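# Move capped bottles from crate to tray, standing upright

## Task

Take each bottle that still has its cap out of the crate and set it standing upright on the tray, while any uncapped bottle stays in the crate. The task fails if the crate or the tray ends up tilted or shifted from where it was. A bottle counts only if it stays in place without the robot holding it. Anything the robot is touching at the end must not settle downward by more than about a fingernail's width once released, or the task fails.

## Robot and tools

ROBOT. Two Kinova Gen3 arms with seven revolute joints each, named left_arm and right_arm. Each carries a Robotiq 2F-85 parallel two-finger gripper. The root of left_arm sits at (+0.010, +0.416, 0) m and that of right_arm at (+0.029, -0.296, 0) m, each turned only slightly about the vertical axis.

FRAME. All reported poses share one scene frame. Its origin is on the table surface midway between the arms. +z is up, +x runs out over the table, and left_arm is on the +y side. The names left and right refer to the arms, not to sides of any camera image.

execute_actions. The argument actions is a list holding at most one item.
- An empty list sends nothing and just reports the current state.
- {"rows": [...], "steps": n} runs one motion. n is 1 to 15 control steps of 1/30 s each, and 15 if omitted. Each row is used for one step, and the last row repeats if there are fewer rows than steps.
- {"steps": n} alone is a wait of up to 300 steps, counted from the previous result. It sends no command.
- The optional pictures flag (true or false) switches the camera images in the result on or off.
A refused call moves nothing.

ROW LAYOUT. Every row has 20 numbers and covers both arms, even if only one moves. The first 10 are for left_arm and the last 10 for right_arm. Each arm's block is:
- seven absolute joint target angles in radians, in the same order and convention as the Joint positions line;
- then gripper position, force_limit and speed, each in [-1, 1].
Joint order and stated ranges: waist ±6.283, shoulder ±2.250, upper arm roll ±6.283, elbow ±2.580, forearm roll ±6.283, wrist pitch ±2.100, wrist roll ±6.283. A call is refused if a target is more than 0.013 rad beyond a stated end and also farther out than the joint's last reported angle. True ends may differ by up to 0.013 rad from the stated ones. A target past a true end is clipped, and the result may report "joint sent to its limit", possibly about an earlier motion. The absence of that line does not mean there is room left.

GRIPPER NUMBERS. These are absolute settings, not offsets.
- position: +1 opens fully to an 85 mm gap. Near -0.8 the pads touch. At -1 the fingers close until something blocks them.
- force_limit: pad force on a 40 mm object after a slow close is about 20 N at -1, 128 N at 0 and 235 N at +1. A fast close adds up to about 5 N at speed 0 and about 12 N at speed +1. Very thin or small objects get less force.
- speed: the gap changes at about 20 mm/s at -1, 85 at 0 and 150 at +1.
Force and speed only take effect when the position number changes by at least 0.01. To grip more gently, open first, then close again. To leave a gripper alone, repeat its previous three numbers; a 0 there is a real command.

MOTION. Joint speed and acceleration are limited, and the joints of one arm move in step with each other. Each step, a joint's target is held within 0.304 rad of its measured angle for the first four joints and within 0.266 rad for the last three. Targets are also scaled back if the hand would jump more than 70 mm in one step. A large move may still be unfinished when its result arrives. Between calls, including while you are writing a reply, the arms keep heading for the last row sent. They stop once motion stalls or a step is HELD.

RESULTS.
- The state line gives, for each arm, end_effector_position in metres and end_effector_quat_wxyz. This point lies midway between the closed pads. The fingertips extend about 19 mm past it when closed and 6 mm when open. Closing pushes the tips roughly 13 mm farther from the wrist, so leave room above surfaces. Reported positions drift from the truth more at long reach.
- object_status: 0 moving; 1 blocked while opening; 2 blocked while closing, meaning a grip; 3 reached the target or fully closed.
- To grasp, send position -1, hold it, and confirm status 2. After a grip at force_limit -1, status stays 2 even if the object slips out.
- position_measured is in counts: 3 is open, about 78 is 60 mm, 130 is 40 mm, 180 is 20 mm, and 230 is pads touching.
- Joint positions and Joint velocities give one block per arm, in rad and rad/s.
- "joint command not followed" means a clearance check altered joint targets. HELD marks steps whose row was partly or wholly not sent.
- TORQUE FAULT: a joint hit its load limit, so the arm freezes for 10 s and drops the rest of the call. The limits are 46.9 N m for the first four joints and 29.5 N m for the wrist joints, and the weight of anything held counts toward them.
- MOTOR HOT appears from 60 °C. At 75 °C an OVER-TEMPERATURE FAULT makes the arm sag, so do not hold loads longer than necessary.

zoom_image. Arguments are camera (cam_high, cam_low, cam_left_wrist or cam_right_wrist, each 672x504) and region [x0, y0, x1, y1] in pixels, measured from the top-left corner, at most 504 by 504. It returns an enlarged view of that camera's latest image.

read_manual. The optional section argument, "licences", returns licence text only. It does not move the robot.

finished_scene. The scene argument is the number of the current scene.

AVOID. Do not let the arms collide or push on each other. Do not tip or shove the crate or the tray. Do not drop, knock over or slam bottles, and do not push anything off the table. Avoid hard presses that would trip a torque fault. Release each bottle so that it stands on its own. Occasional external tugs on held items or pushes on loose ones can happen, so check the grip and the scene before letting go.

Each tool is called after "Call:" as name(argument=value, ...), one argument or row to a line, values as JSON.

## Session

Call:
execute_actions(
  actions=[],
)

Scene clock: 0.00 s of 6600.00 s.
left_arm: end_effector_position=(+0.6390, +0.1878, +0.3649) position_measured=3 object_status=3 end_effector_quat_wxyz=(+0.362, +0.709, -0.545, +0.264) | right_arm: end_effector_position=(+0.6179, -0.2733, +0.3811) position_measured=3 object_status=3 end_effector_quat_wxyz=(+0.057, +0.218, +0.929, -0.294)
Joint positions: left_arm=[ 0.009  0.868 -0.079  0.721  0.984  1.66   3.341] | right_arm=[-0.589  0.891  0.284  0.421  0.402  1.986  1.028]
Joint velocities: left_arm=[ 0.  0. -0. -0. -0.  0.  0.] | right_arm=[ 0.    -0.     0.    -0.    -0.001 -0.     0.001]

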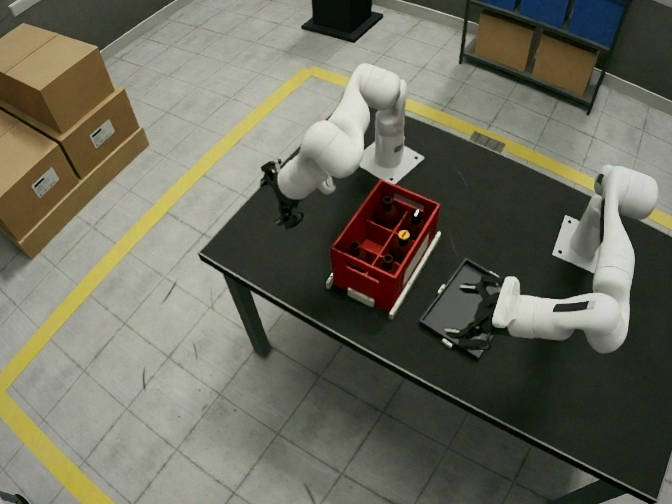

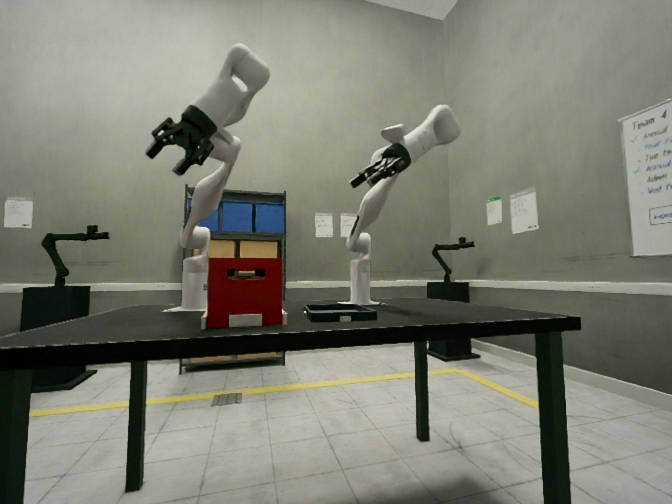

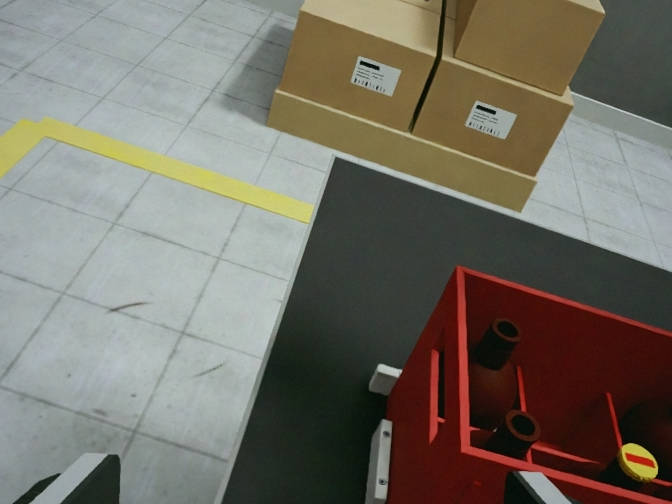

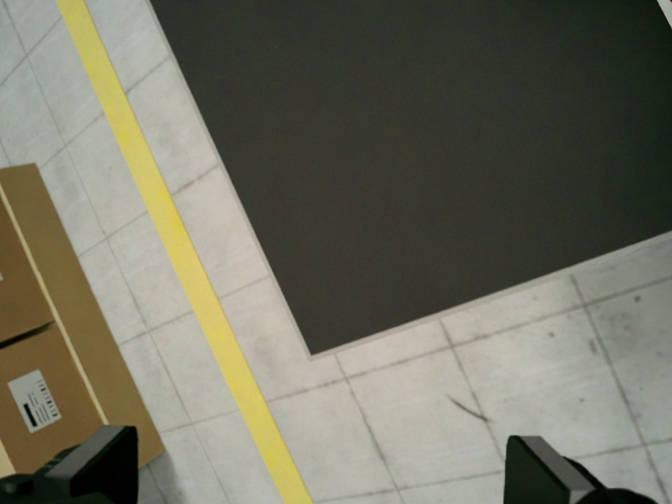

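Call:
execute_actions(
  actions=[
    {"rows":[[-0.6,0.3,0,1.0,0,1.8,3.3,1,0,0,-0.634,0.319,0,1.006,0,1.816,0,1,0,0]]},
  ],
  pictures=false,
)

Call:
execute_actions(
  actions=[
    {"steps":60},
  ],
)

Scene clock: 19.80 s of 6600.00 s.
left_arm: end_effector_position=(+0.5742, +0.3609, +0.4238) position_measured=3 object_status=3 end_effector_quat_wxyz=(+0.270, +0.780, -0.510, +0.242) | right_arm: end_effector_position=(+0.5277, -0.1542, +0.4185) position_measured=3 object_status=3 end_effector_quat_wxyz=(+0.037, +0.238, +0.968, -0.075)
Joint positions: left_arm=[-0.256  0.606 -0.03   0.894  0.758  1.746  3.315] | right_arm=[-0.622  0.551  0.074  0.758  0.132  1.86   0.735]
Joint velocities: left_arm=[-0.623 -0.618  0.068  0.246 -0.542  0.124 -0.036] | right_arm=[-0.048 -0.871 -0.286  0.902 -0.503 -0.17  -0.814]
Steps of this call (steps 1 to 90: nothing new was sent; then 16.30 s passed at rest; steps 91 to 105: all 15 steps of this action). Readings (joint positions | what the end effector reports):
91: left_arm=[0.008 0.867 -0.078 0.721 0.984 1.660 3.340] | right_arm=[-0.589 0.890 0.283 0.422 0.402 1.985 1.028] | left_arm position_measured=3 object_status=3 | right_arm position_measured=3 object_status=3
92: left_arm=[0.003 0.861 -0.076 0.727 0.980 1.662 3.340] | right_arm=[-0.590 0.885 0.279 0.428 0.398 1.982 1.024] | left_arm position_measured=3 object_status=3 | right_arm position_measured=3 object_status=3
94: left_arm=[-0.025 0.833 -0.069 0.752 0.958 1.673 3.337] | right_arm=[-0.593 0.856 0.256 0.455 0.376 1.968 1.002] | left_arm position_measured=3 object_status=3 | right_arm position_measured=3 object_status=3
98: left_arm=[-0.110 0.749 -0.051 0.818 0.885 1.707 3.327] | right_arm=[-0.606 0.749 0.169 0.559 0.285 1.917 0.910] | left_arm position_measured=3 object_status=3 | right_arm position_measured=3 object_status=3
105: the state above

Scene clock: 21.80 s of 6600.00 s.
left_arm: end_effector_position=(+0.3741, +0.6647, +0.4598) position_measured=3 object_status=3 end_effector_quat_wxyz=(-0.018, +0.929, -0.369, +0.011) | right_arm: end_effector_position=(+0.4305, -0.1218, +0.4495) position_measured=3 object_status=3 end_effector_quat_wxyz=(+0.000, +0.525, +0.851, +0.000)
Joint positions: left_arm=[-0.6  0.3  0.   1.   0.   1.8  3.3] | right_arm=[-0.634  0.319  0.     1.006 -0.     1.816 -0.   ]
Joint velocities: left_arm=[-0.001  0.    -0.     0.     0.001 -0.     0.   ] | right_arm=[ 0.     0.     0.    -0.    -0.001  0.    -0.   ]
Steps of this call (steps 1 to 45: the robot went on to your last target; steps 46 to 60: nothing new was sent). Readings (joint positions | what the end effector reports):
1: left_arm=[-0.276 0.585 -0.028 0.902 0.740 1.750 3.314] | right_arm=[-0.624 0.522 0.065 0.788 0.115 1.855 0.707] | left_arm position_measured=3 object_status=3 | right_arm position_measured=3 object_status=3
2: left_arm=[-0.297 0.565 -0.026 0.909 0.722 1.754 3.313] | right_arm=[-0.625 0.494 0.056 0.819 0.099 1.849 0.676] | left_arm position_measured=3 object_status=3 | right_arm position_measured=3 object_status=3
4: left_arm=[-0.339 0.526 -0.022 0.922 0.685 1.761 3.311] | right_arm=[-0.628 0.439 0.038 0.878 0.067 1.839 0.601] | left_arm position_measured=3 object_status=3 | right_arm position_measured=3 object_status=3
8: left_arm=[-0.422 0.455 -0.015 0.946 0.597 1.773 3.308] | right_arm=[-0.632 0.368 0.014 0.955 0.025 1.825 0.438] | left_arm position_measured=3 object_status=3 | right_arm position_measured=3 object_status=3
60: the state above
All arms were judged still, so your last target was given up. Only a new action makes them travel on or press farther. Fingers that are still opening or closing keep moving.

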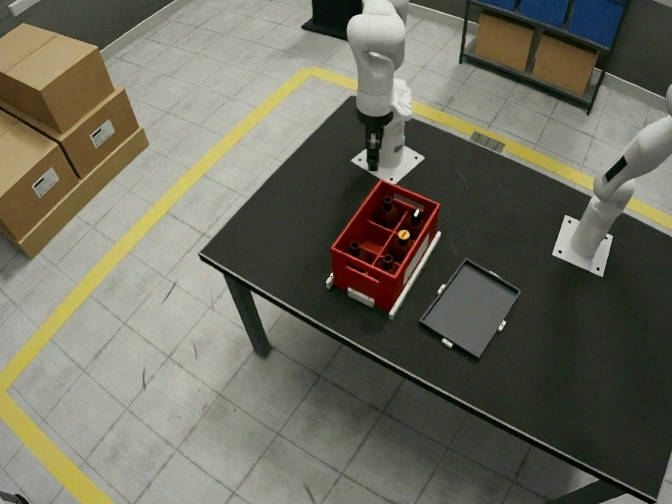

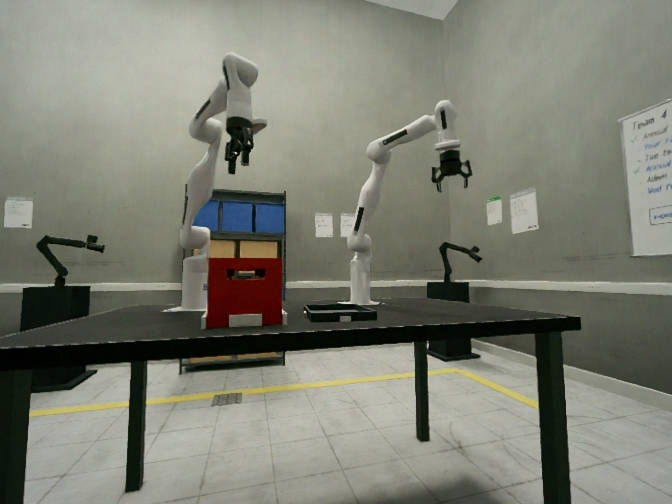

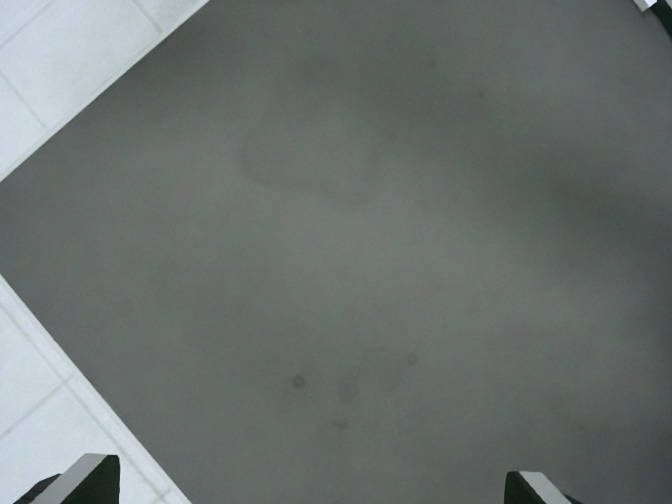

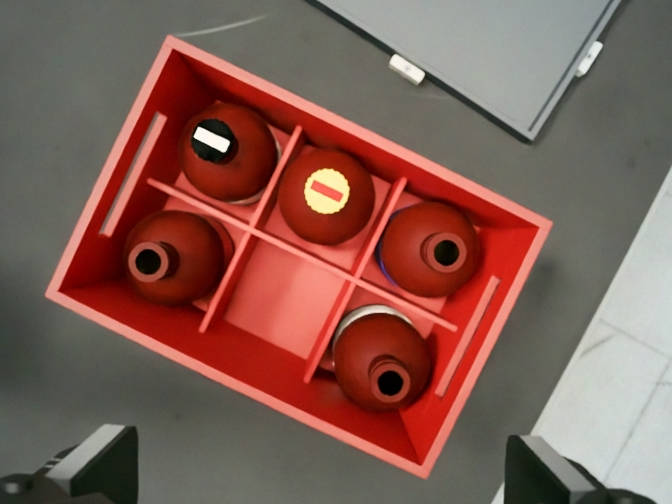

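Call:
execute_actions(
  actions=[
    {"rows":[[-0.6,0.3,0,1.0,0,1.8,3.3,1,0,0,-0.807,0.335,0,1.531,0,1.276,0.639,0.3,0,0]]},
  ],
  pictures=false,
)

Call:
execute_actions(
  actions=[
    {"steps":40},
  ],
)

Scene clock: 34.30 s of 6600.00 s.
left_arm: end_effector_position=(+0.3741, +0.6647, +0.4598) position_measured=3 object_status=3 end_effector_quat_wxyz=(-0.018, +0.929, -0.369, +0.011) | right_arm: end_effector_position=(+0.3999, -0.0681, +0.3244) position_measured=88 object_status=0 end_effector_quat_wxyz=(-0.013, +0.300, +0.954, -0.017)
Joint positions: left_arm=[-0.6  0.3  0.   1.  -0.   1.8  3.3] | right_arm=[-0.776  0.332 -0.     1.39  -0.     1.462  0.354]
Joint velocities: left_arm=[ 0.     0.001  0.     0.001  0.001 -0.     0.   ] | right_arm=[-0.198  0.035 -0.006  0.933 -0.002 -1.133  1.204]
Steps of this call (steps 1 to 90: nothing new was sent; then 9.00 s passed at rest; steps 91 to 105: all 15 steps of this action). Readings (joint positions | what the end effector reports):
91: left_arm=[-0.600 0.300 0.000 1.000 0.000 1.800 3.300] | right_arm=[-0.635 0.319 0.000 1.007 0.000 1.815 0.001] | left_arm position_measured=3 object_status=3 | right_arm position_measured=3 object_status=0
92: left_arm=[-0.600 0.300 -0.000 1.000 0.000 1.800 3.300] | right_arm=[-0.638 0.319 0.001 1.012 0.000 1.811 0.004] | left_arm position_measured=3 object_status=3 | right_arm position_measured=4 object_status=0
94: left_arm=[-0.600 0.300 -0.000 1.000 0.000 1.800 3.300] | right_arm=[-0.655 0.319 0.001 1.037 0.001 1.789 0.027] | left_arm position_measured=3 object_status=3 | right_arm position_measured=14 object_status=0
98: left_arm=[-0.600 0.300 0.000 1.000 0.000 1.800 3.300] | right_arm=[-0.712 0.324 -0.000 1.151 -0.000 1.689 0.126] | left_arm position_measured=3 object_status=3 | right_arm position_measured=43 object_status=0
105: the state above

Scene clock: 35.63 s of 6600.00 s.
left_arm: end_effector_position=(+0.3741, +0.6647, +0.4598) position_measured=3 object_status=3 end_effector_quat_wxyz=(-0.018, +0.929, -0.369, +0.011) | right_arm: end_effector_position=(+0.3961, -0.0541, +0.2794) position_measured=91 object_status=3 end_effector_quat_wxyz=(-0.000, +0.146, +0.989, -0.000)
Joint positions: left_arm=[-0.6  0.3  0.   1.   0.   1.8  3.3] | right_arm=[-0.807  0.335  0.     1.531  0.     1.276  0.639]
Joint velocities: left_arm=[ 0.001  0.002  0.    -0.    -0.001  0.     0.   ] | right_arm=[-0.  0. -0.  0.  0. -0. -0.]
Steps of this call (steps 1 to 30: the robot went on to your last target; steps 31 to 40: nothing new was sent). Readings (joint positions | what the end effector reports):
1: left_arm=[-0.600 0.300 0.000 1.000 0.000 1.800 3.300] | right_arm=[-0.782 0.333 -0.000 1.418 -0.000 1.426 0.394] | left_arm position_measured=3 object_status=3 | right_arm position_measured=89 object_status=0
2: left_arm=[-0.600 0.300 -0.000 1.000 0.000 1.800 3.300] | right_arm=[-0.787 0.334 -0.000 1.442 -0.000 1.395 0.435] | left_arm position_measured=3 object_status=3 | right_arm position_measured=90 object_status=0
4: left_arm=[-0.600 0.300 0.000 1.000 0.000 1.800 3.300] | right_arm=[-0.795 0.335 -0.000 1.481 -0.000 1.343 0.516] | left_arm position_measured=3 object_status=3 | right_arm position_measured=91 object_status=0
8: left_arm=[-0.600 0.300 0.000 1.000 0.000 1.800 3.300] | right_arm=[-0.805 0.336 -0.000 1.528 -0.000 1.280 0.632] | left_arm position_measured=3 object_status=3 | right_arm position_measured=91 object_status=0
40: the state above
All arms were judged still, so your last target was given up. Only a new action makes them travel on or press farther. Fingers that are still opening or closing keep moving.

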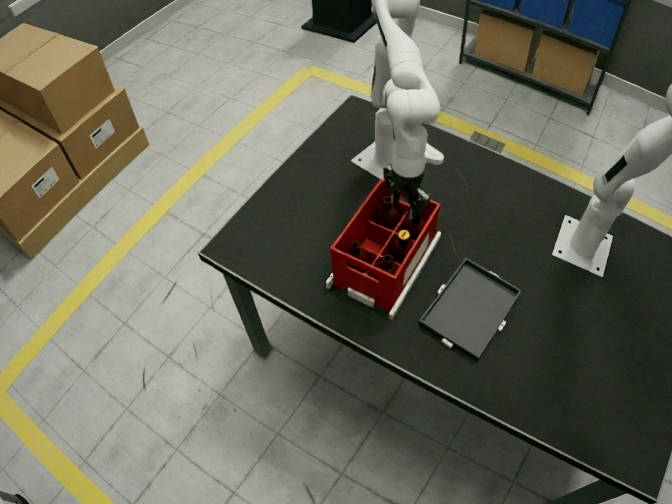

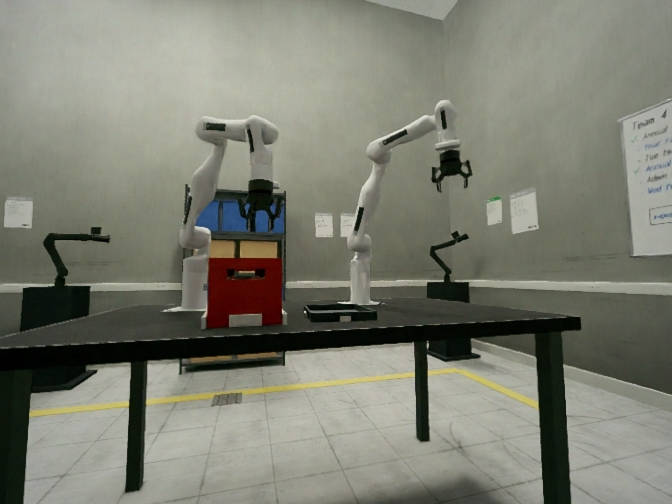

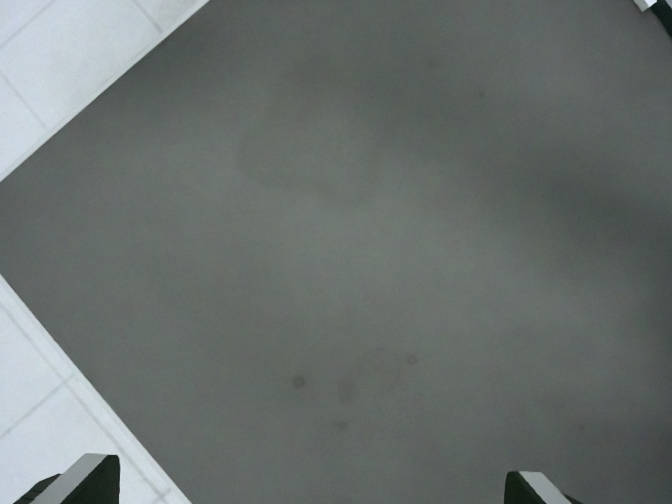

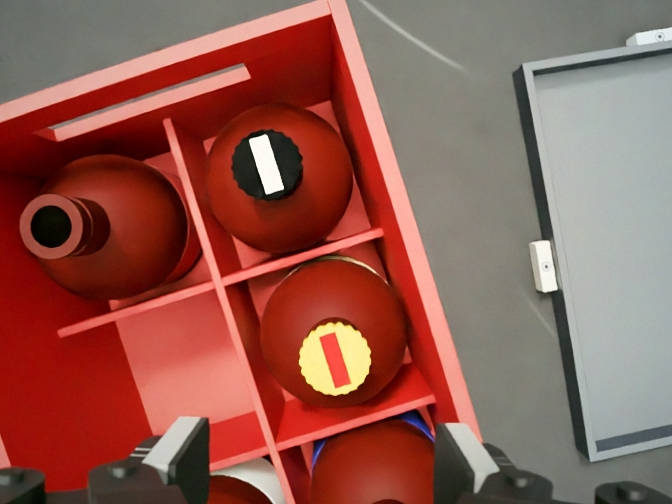

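Call:
execute_actions(
  actions=[
    {"rows":[[-0.6,0.3,0,1.0,0,1.8,3.3,1,0,0,-0.807,0.335,0,1.531,0,1.276,-0.639,0.3,0,0]]},
  ],
  pictures=false,
)

Call:
execute_actions(
  actions=[
    {"steps":35},
  ],
  pictures=false,
)

Call:
execute_actions(
  actions=[
    {"rows":[[-0.6,0.3,0,1.0,0,1.8,3.3,1,0,0,-0.807,0.411,0,1.692,0,1.038,-0.639,0.3,0,0]]},
  ],
  pictures=false,
)

Call:
execute_actions(
  actions=[
    {"steps":25},
  ],
)

Scene clock: 53.47 s of 6600.00 s.
left_arm: end_effector_position=(+0.3741, +0.6647, +0.4598) position_measured=3 object_status=3 end_effector_quat_wxyz=(-0.018, +0.929, -0.369, +0.011) | right_arm: end_effector_position=(+0.3961, -0.0541, +0.2794) position_measured=91 object_status=3 end_effector_quat_wxyz=(-0.000, +0.387, +0.922, -0.000)
Joint positions: left_arm=[-0.6  0.3 -0.   1.   0.   1.8  3.3] | right_arm=[-0.807  0.335 -0.     1.531 -0.     1.276  0.137]
Joint velocities: left_arm=[-0.002 -0.001  0.     0.    -0.    -0.    -0.   ] | right_arm=[-0.     0.     0.     0.     0.001 -0.    -1.215]
Steps of this call (steps 1 to 90: nothing new was sent; then 14.33 s passed at rest; steps 91 to 105: all 15 steps of this action). Readings (joint positions | what the end effector reports):
91: left_arm=[-0.600 0.300 -0.000 1.000 0.000 1.800 3.300] | right_arm=[-0.807 0.335 -0.000 1.531 0.000 1.276 0.638] | left_arm position_measured=3 object_status=3 | right_arm position_measured=91 object_status=3
92: left_arm=[-0.600 0.300 -0.000 1.000 0.000 1.800 3.300] | right_arm=[-0.807 0.335 -0.000 1.531 0.000 1.276 0.629] | left_arm position_measured=3 object_status=3 | right_arm position_measured=91 object_status=3
94: left_arm=[-0.600 0.300 -0.000 1.000 0.000 1.800 3.300] | right_arm=[-0.807 0.335 -0.000 1.531 0.000 1.276 0.581] | left_arm position_measured=3 object_status=3 | right_arm position_measured=91 object_status=3
98: left_arm=[-0.600 0.300 0.000 1.000 0.000 1.800 3.300] | right_arm=[-0.807 0.335 -0.000 1.531 -0.000 1.276 0.421] | left_arm position_measured=3 object_status=3 | right_arm position_measured=91 object_status=3
105: the state above

Scene clock: 54.63 s of 6600.00 s.
left_arm: end_effector_position=(+0.3741, +0.6647, +0.4598) position_measured=3 object_status=3 end_effector_quat_wxyz=(-0.018, +0.929, -0.369, +0.011) | right_arm: end_effector_position=(+0.3961, -0.0541, +0.2794) position_measured=91 object_status=3 end_effector_quat_wxyz=(-0.000, +0.707, +0.707, -0.000)
Joint positions: left_arm=[-0.6  0.3  0.   1.   0.   1.8  3.3] | right_arm=[-0.807  0.335 -0.     1.531  0.     1.276 -0.639]
Joint velocities: left_arm=[ 0.001 -0.     0.    -0.002  0.     0.     0.   ] | right_arm=[-0.    -0.    -0.     0.     0.001 -0.    -0.   ]
Steps of this call (steps 1 to 35: the robot went on to your last target). Readings (joint positions | what the end effector reports):
1: left_arm=[-0.600 0.300 -0.000 1.000 0.000 1.800 3.300] | right_arm=[-0.807 0.335 -0.000 1.531 -0.000 1.276 0.096] | left_arm position_measured=3 object_status=3 | right_arm position_measured=91 object_status=3
2: left_arm=[-0.600 0.300 0.000 1.000 0.000 1.800 3.300] | right_arm=[-0.807 0.335 -0.000 1.531 -0.000 1.276 0.056] | left_arm position_measured=3 object_status=3 | right_arm position_measured=91 object_status=3
4: left_arm=[-0.600 0.300 -0.000 1.000 0.000 1.800 3.300] | right_arm=[-0.807 0.335 -0.000 1.531 -0.000 1.276 -0.026] | left_arm position_measured=3 object_status=3 | right_arm position_measured=91 object_status=3
8: left_arm=[-0.600 0.300 0.000 1.000 0.000 1.800 3.300] | right_arm=[-0.807 0.335 -0.000 1.531 -0.000 1.276 -0.188] | left_arm position_measured=3 object_status=3 | right_arm position_measured=91 object_status=3
35: the state above

Scene clock: 55.13 s of 6600.00 s.
left_arm: end_effector_position=(+0.3741, +0.6647, +0.4598) position_measured=3 object_status=3 end_effector_quat_wxyz=(-0.018, +0.929, -0.369, +0.011) | right_arm: end_effector_position=(+0.3963, -0.0540, +0.2000) position_measured=91 object_status=3 end_effector_quat_wxyz=(+0.000, +0.707, +0.707, +0.001)
Joint positions: left_arm=[-0.6  0.3  0.   1.   0.   1.8  3.3] | right_arm=[-0.807  0.41  -0.     1.692  0.     1.038 -0.639]
Joint velocities: left_arm=[-0.    -0.001 -0.     0.     0.001 -0.     0.   ] | right_arm=[-0.     0.006  0.     0.003  0.002 -0.003  0.   ]
Steps of this call (steps 1 to 15: all 15 steps of this action). Readings (joint positions | what the end effector reports):
1: left_arm=[-0.600 0.300 -0.000 1.000 0.000 1.800 3.300] | right_arm=[-0.807 0.335 0.000 1.532 -0.000 1.275 -0.639] | left_arm position_measured=3 object_status=3 | right_arm position_measured=91 object_status=3
2: left_arm=[-0.600 0.300 0.000 1.000 0.000 1.800 3.300] | right_arm=[-0.807 0.338 0.000 1.536 -0.000 1.268 -0.639] | left_arm position_measured=3 object_status=3 | right_arm position_measured=91 object_status=3
4: left_arm=[-0.600 0.300 0.000 1.000 0.000 1.800 3.300] | right_arm=[-0.807 0.350 0.000 1.562 -0.000 1.230 -0.639] | left_arm position_measured=3 object_status=3 | right_arm position_measured=91 object_status=3
8: left_arm=[-0.600 0.300 0.000 1.000 0.000 1.800 3.300] | right_arm=[-0.807 0.395 -0.000 1.656 0.000 1.091 -0.639] | left_arm position_measured=3 object_status=3 | right_arm position_measured=91 object_status=3
15: the state above

Scene clock: 55.97 s of 6600.00 s.
left_arm: end_effector_position=(+0.3741, +0.6647, +0.4598) position_measured=3 object_status=3 end_effector_quat_wxyz=(-0.018, +0.929, -0.369, +0.011) | right_arm: end_effector_position=(+0.3962, -0.0540, +0.1997) position_measured=91 object_status=3 end_effector_quat_wxyz=(+0.000, +0.707, +0.707, +0.000)
Joint positions: left_arm=[-0.6  0.3  0.   1.  -0.   1.8  3.3] | right_arm=[-0.807  0.411  0.     1.692 -0.     1.038 -0.639]
Joint velocities: left_arm=[-0.     0.    -0.    -0.002  0.    -0.    -0.   ] | right_arm=[-0.    -0.     0.     0.     0.001  0.    -0.   ]
Steps of this call (steps 1 to 15: the robot went on to your last target; steps 16 to 25: nothing new was sent). Readings (joint positions | what the end effector reports):
1: left_arm=[-0.600 0.300 0.000 1.000 0.000 1.800 3.300] | right_arm=[-0.807 0.411 0.000 1.692 0.000 1.038 -0.639] | left_arm position_measured=3 object_status=3 | right_arm position_measured=91 object_status=3
2: left_arm=[-0.600 0.300 0.000 1.000 0.000 1.800 3.300] | right_arm=[-0.807 0.411 0.000 1.692 0.000 1.038 -0.639] | left_arm position_measured=3 object_status=3 | right_arm position_measured=91 object_status=3
4: left_arm=[-0.600 0.300 0.000 1.000 0.000 1.800 3.300] | right_arm=[-0.807 0.411 -0.000 1.692 0.000 1.038 -0.639] | left_arm position_measured=3 object_status=3 | right_arm position_measured=91 object_status=3
8: left_arm=[-0.600 0.300 -0.000 1.000 0.000 1.800 3.300] | right_arm=[-0.807 0.411 -0.000 1.692 0.000 1.038 -0.639] | left_arm position_measured=3 object_status=3 | right_arm position_measured=91 object_status=3
25: the state above
All arms were judged still, so your last target was given up. Only a new action makes them travel on or press farther. Fingers that are still opening or closing keep moving.

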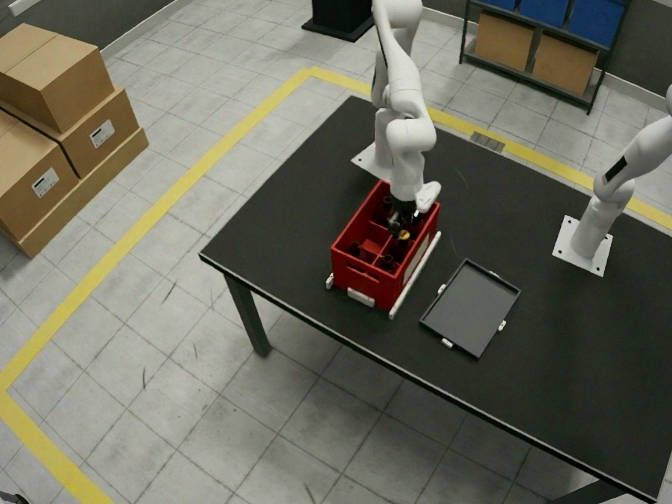

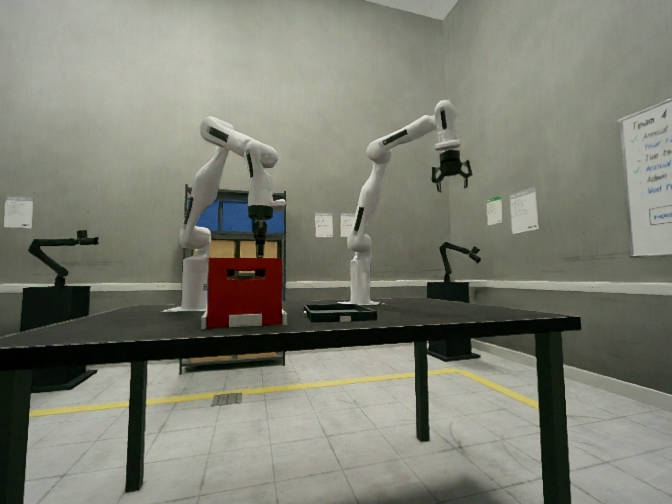

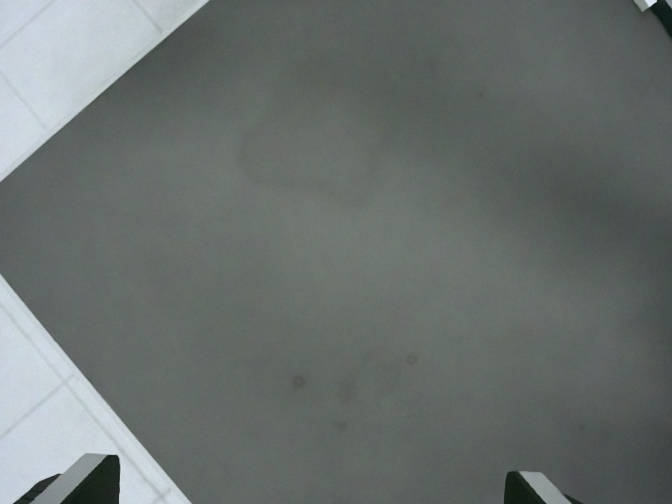

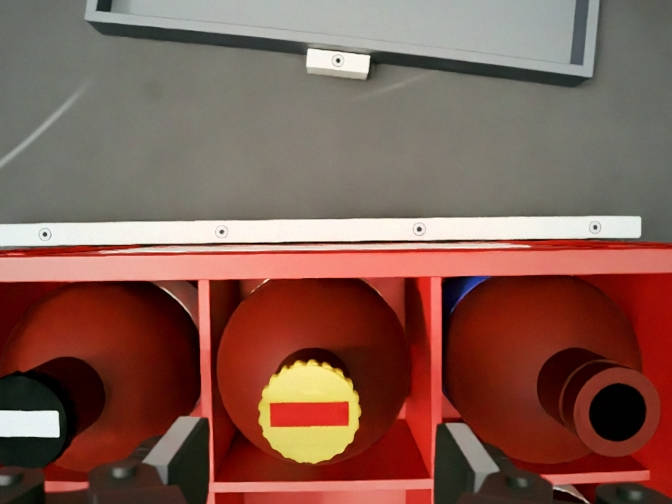

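Call:
execute_actions(
  actions=[
    {"rows":[[-0.6,0.3,0,1.0,0,1.8,3.3,1,0,0,-0.825,0.411,0,1.692,0,1.038,-0.657,0.3,0,0],[-0.6,0.3,0,1.0,0,1.8,3.3,1,0,0,-0.825,0.411,0,1.692,0,1.038,-0.657,0.3,0,0],[-0.6,0.3,0,1.0,0,1.8,3.3,1,0,0,-0.825,0.411,0,1.692,0,1.038,-0.657,0.3,0,0],[-0.6,0.3,0,1.0,0,1.8,3.3,1,0,0,-0.825,0.411,0,1.692,0,1.038,-0.657,0.3,0,0],[-0.6,0.3,0,1.0,0,1.8,3.3,1,0,0,-0.825,0.504,0,1.7875,0,0.85,-0.657,0.3,0,0]]},
  ],
  pictures=false,
)

Call:
execute_actions(
  actions=[
    {"steps":20},
  ],
)

Call:
execute_actions(
  actions=[
    {"rows":[[-0.6,0.3,0,1.0,0,1.8,3.3,1,0,0,-0.825,0.504,0,1.7875,0,0.85,-0.657,-1,-0.3,0]]},
  ],
  pictures=false,
)

Call:
execute_actions(
  actions=[
    {"steps":15},
  ],
  pictures=false,
)

Scene clock: 74.00 s of 6600.00 s.
left_arm: end_effector_position=(+0.3741, +0.6647, +0.4598) position_measured=3 object_status=3 end_effector_quat_wxyz=(-0.018, +0.929, -0.369, +0.011) | right_arm: end_effector_position=(+0.3923, -0.0471, +0.1357) position_measured=91 object_status=3 end_effector_quat_wxyz=(+0.000, +0.707, +0.707, +0.001)
Joint positions: left_arm=[-0.6  0.3  0.   1.   0.   1.8  3.3] | right_arm=[-0.825  0.501 -0.     1.787 -0.     0.851 -0.657]
Joint velocities: left_arm=[ 0.  0.  0. -0. -0. -0.  0.] | right_arm=[-0.001  0.019  0.001  0.004  0.002 -0.019 -0.   ]
Steps of this call (steps 1 to 90: nothing new was sent; then 14.53 s passed at rest; steps 91 to 105: all 15 steps of this action). Readings (joint positions | what the end effector reports):
91: left_arm=[-0.600 0.300 -0.000 1.000 0.000 1.800 3.300] | right_arm=[-0.808 0.411 0.000 1.692 0.000 1.038 -0.640] | left_arm position_measured=3 object_status=3 | right_arm position_measured=91 object_status=3
92: left_arm=[-0.600 0.300 0.000 1.000 0.000 1.800 3.300] | right_arm=[-0.814 0.411 0.001 1.692 0.001 1.038 -0.644] | left_arm position_measured=3 object_status=3 | right_arm position_measured=91 object_status=3
94: left_arm=[-0.600 0.300 0.000 1.000 0.000 1.800 3.300] | right_arm=[-0.822 0.411 -0.000 1.692 -0.000 1.038 -0.654] | left_arm position_measured=3 object_status=3 | right_arm position_measured=91 object_status=3
98: left_arm=[-0.600 0.300 0.000 1.000 0.000 1.800 3.300] | right_arm=[-0.824 0.443 0.000 1.721 -0.000 0.979 -0.656] | left_arm position_measured=3 object_status=3 | right_arm position_measured=91 object_status=3
105: the state above

Scene clock: 74.67 s of 6600.00 s.
left_arm: end_effector_position=(+0.3741, +0.6647, +0.4598) position_measured=3 object_status=3 end_effector_quat_wxyz=(-0.018, +0.929, -0.369, +0.011) | right_arm: end_effector_position=(+0.3920, -0.0473, +0.1345) position_measured=91 object_status=3 end_effector_quat_wxyz=(+0.000, +0.707, +0.707, +0.000)
Joint positions: left_arm=[-0.6  0.3 -0.   1.   0.   1.8  3.3] | right_arm=[-0.825  0.504  0.     1.787 -0.     0.85  -0.657]
Joint velocities: left_arm=[-0.001  0.    -0.    -0.001  0.     0.    -0.   ] | right_arm=[ 0.     0.    -0.     0.    -0.001  0.     0.   ]
Steps of this call (steps 1 to 15: the robot went on to your last target; steps 16 to 20: nothing new was sent). Readings (joint positions | what the end effector reports):
1: left_arm=[-0.600 0.300 -0.000 1.000 0.000 1.800 3.300] | right_arm=[-0.825 0.502 -0.000 1.787 0.000 0.850 -0.657] | left_arm position_measured=3 object_status=3 | right_arm position_measured=91 object_status=3
2: left_arm=[-0.600 0.300 0.000 1.000 0.000 1.800 3.300] | right_arm=[-0.825 0.503 -0.000 1.787 0.000 0.850 -0.657] | left_arm position_measured=3 object_status=3 | right_arm position_measured=91 object_status=3
4: left_arm=[-0.600 0.300 -0.000 1.000 0.000 1.800 3.300] | right_arm=[-0.825 0.503 -0.000 1.787 0.000 0.850 -0.657] | left_arm position_measured=3 object_status=3 | right_arm position_measured=91 object_status=3
8: left_arm=[-0.600 0.300 0.000 1.000 0.000 1.800 3.300] | right_arm=[-0.825 0.504 -0.000 1.788 -0.000 0.850 -0.657] | left_arm position_measured=3 object_status=3 | right_arm position_measured=91 object_status=3
20: the state above
All arms were judged still, so your last target was given up. Only a new action makes them travel on or press farther. Fingers that are still opening or closing keep moving.

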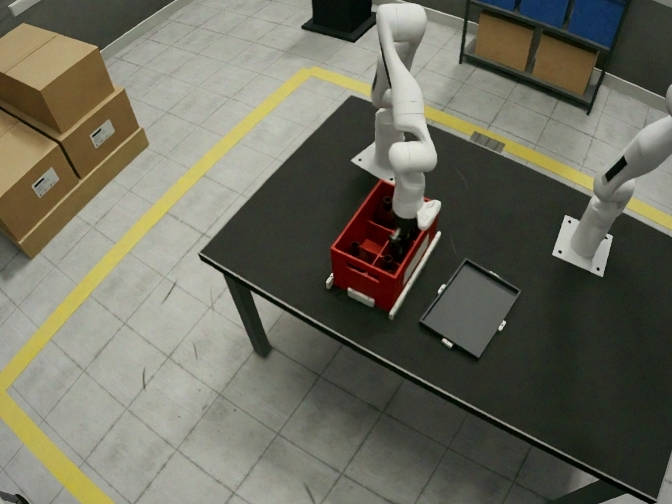

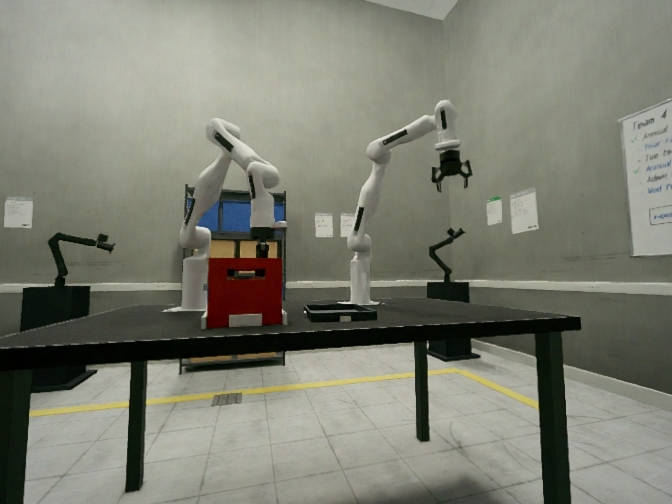

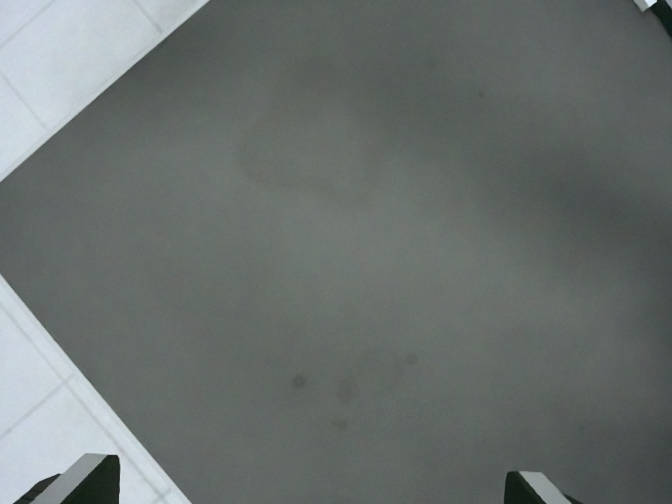

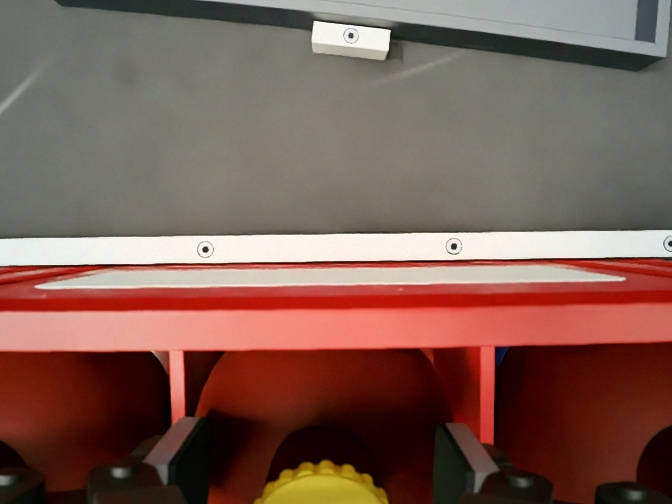

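Scene clock: 75.17 s of 6600.00 s.
left_arm: end_effector_position=(+0.3741, +0.6647, +0.4598) position_measured=3 object_status=3 end_effector_quat_wxyz=(-0.018, +0.929, -0.369, +0.011) | right_arm: end_effector_position=(+0.3951, -0.0428, +0.1451) position_measured=166 object_status=0 end_effector_quat_wxyz=(+0.000, +0.707, +0.707, +0.011)
Joint positions: left_arm=[-0.6  0.3 -0.   1.   0.   1.8  3.3] | right_arm=[-0.826  0.484 -0.001  1.78  -0.002  0.855 -0.657]
Joint velocities: left_arm=[ 0.001  0.001  0.     0.    -0.     0.     0.   ] | right_arm=[-0.    -0.001  0.     0.001 -0.001 -0.002  0.001]
Steps of this call (steps 1 to 15: all 15 steps of this action). Readings (joint positions | what the end effector reports):
1: left_arm=[-0.600 0.300 -0.000 1.000 0.000 1.800 3.300] | right_arm=[-0.825 0.504 0.000 1.787 -0.000 0.850 -0.657] | left_arm position_measured=3 object_status=3 | right_arm position_measured=91 object_status=0
2: left_arm=[-0.600 0.300 0.000 1.000 0.000 1.800 3.300] | right_arm=[-0.825 0.504 0.000 1.787 0.000 0.850 -0.657] | left_arm position_measured=3 object_status=3 | right_arm position_measured=92 object_status=0
4: left_arm=[-0.600 0.300 0.000 1.000 0.000 1.800 3.300] | right_arm=[-0.825 0.502 0.000 1.787 -0.000 0.851 -0.657] | left_arm position_measured=3 object_status=3 | right_arm position_measured=102 object_status=0
8: left_arm=[-0.600 0.300 0.000 1.000 0.000 1.800 3.300] | right_arm=[-0.826 0.492 -0.001 1.782 -0.001 0.854 -0.657] | left_arm position_measured=3 object_status=3 | right_arm position_measured=129 object_status=0
15: the state above

Scene clock: 75.67 s of 6600.00 s.
left_arm: end_effector_position=(+0.3741, +0.6647, +0.4598) position_measured=3 object_status=3 end_effector_quat_wxyz=(-0.018, +0.929, -0.369, +0.011) | right_arm: end_effector_position=(+0.3951, -0.0428, +0.1451) position_measured=166 object_status=2 end_effector_quat_wxyz=(+0.000, +0.707, +0.707, +0.011)
Joint positions: left_arm=[-0.6  0.3 -0.   1.   0.   1.8  3.3] | right_arm=[-0.826  0.484 -0.001  1.78  -0.002  0.855 -0.657]
Joint velocities: left_arm=[-0.001 -0.001 -0.     0.002  0.     0.    -0.   ] | right_arm=[ 0.     0.    -0.    -0.    -0.001  0.    -0.001]
Steps of this call (steps 1 to 15: the robot went on to your last target). Readings (joint positions | what the end effector reports):
1: left_arm=[-0.600 0.300 0.000 1.000 0.000 1.800 3.300] | right_arm=[-0.826 0.484 -0.001 1.780 -0.002 0.855 -0.657] | left_arm position_measured=3 object_status=3 | right_arm position_measured=166 object_status=0
2: left_arm=[-0.600 0.300 0.000 1.000 0.000 1.800 3.300] | right_arm=[-0.826 0.484 -0.001 1.780 -0.002 0.855 -0.657] | left_arm position_measured=3 object_status=3 | right_arm position_measured=166 object_status=0
4: left_arm=[-0.600 0.300 0.000 1.000 0.000 1.800 3.300] | right_arm=[-0.826 0.484 -0.001 1.780 -0.002 0.855 -0.657] | left_arm position_measured=3 object_status=3 | right_arm position_measured=166 object_status=2
8: left_arm=[-0.600 0.300 0.000 1.000 0.000 1.800 3.300] | right_arm=[-0.826 0.484 -0.001 1.780 -0.002 0.855 -0.657] | left_arm position_measured=3 object_status=3 | right_arm position_measured=166 object_status=2
15: the state above
All arms were judged still, so your last target was given up. Only a new action makes them travel on or press farther. Fingers that are still opening or closing keep moving.


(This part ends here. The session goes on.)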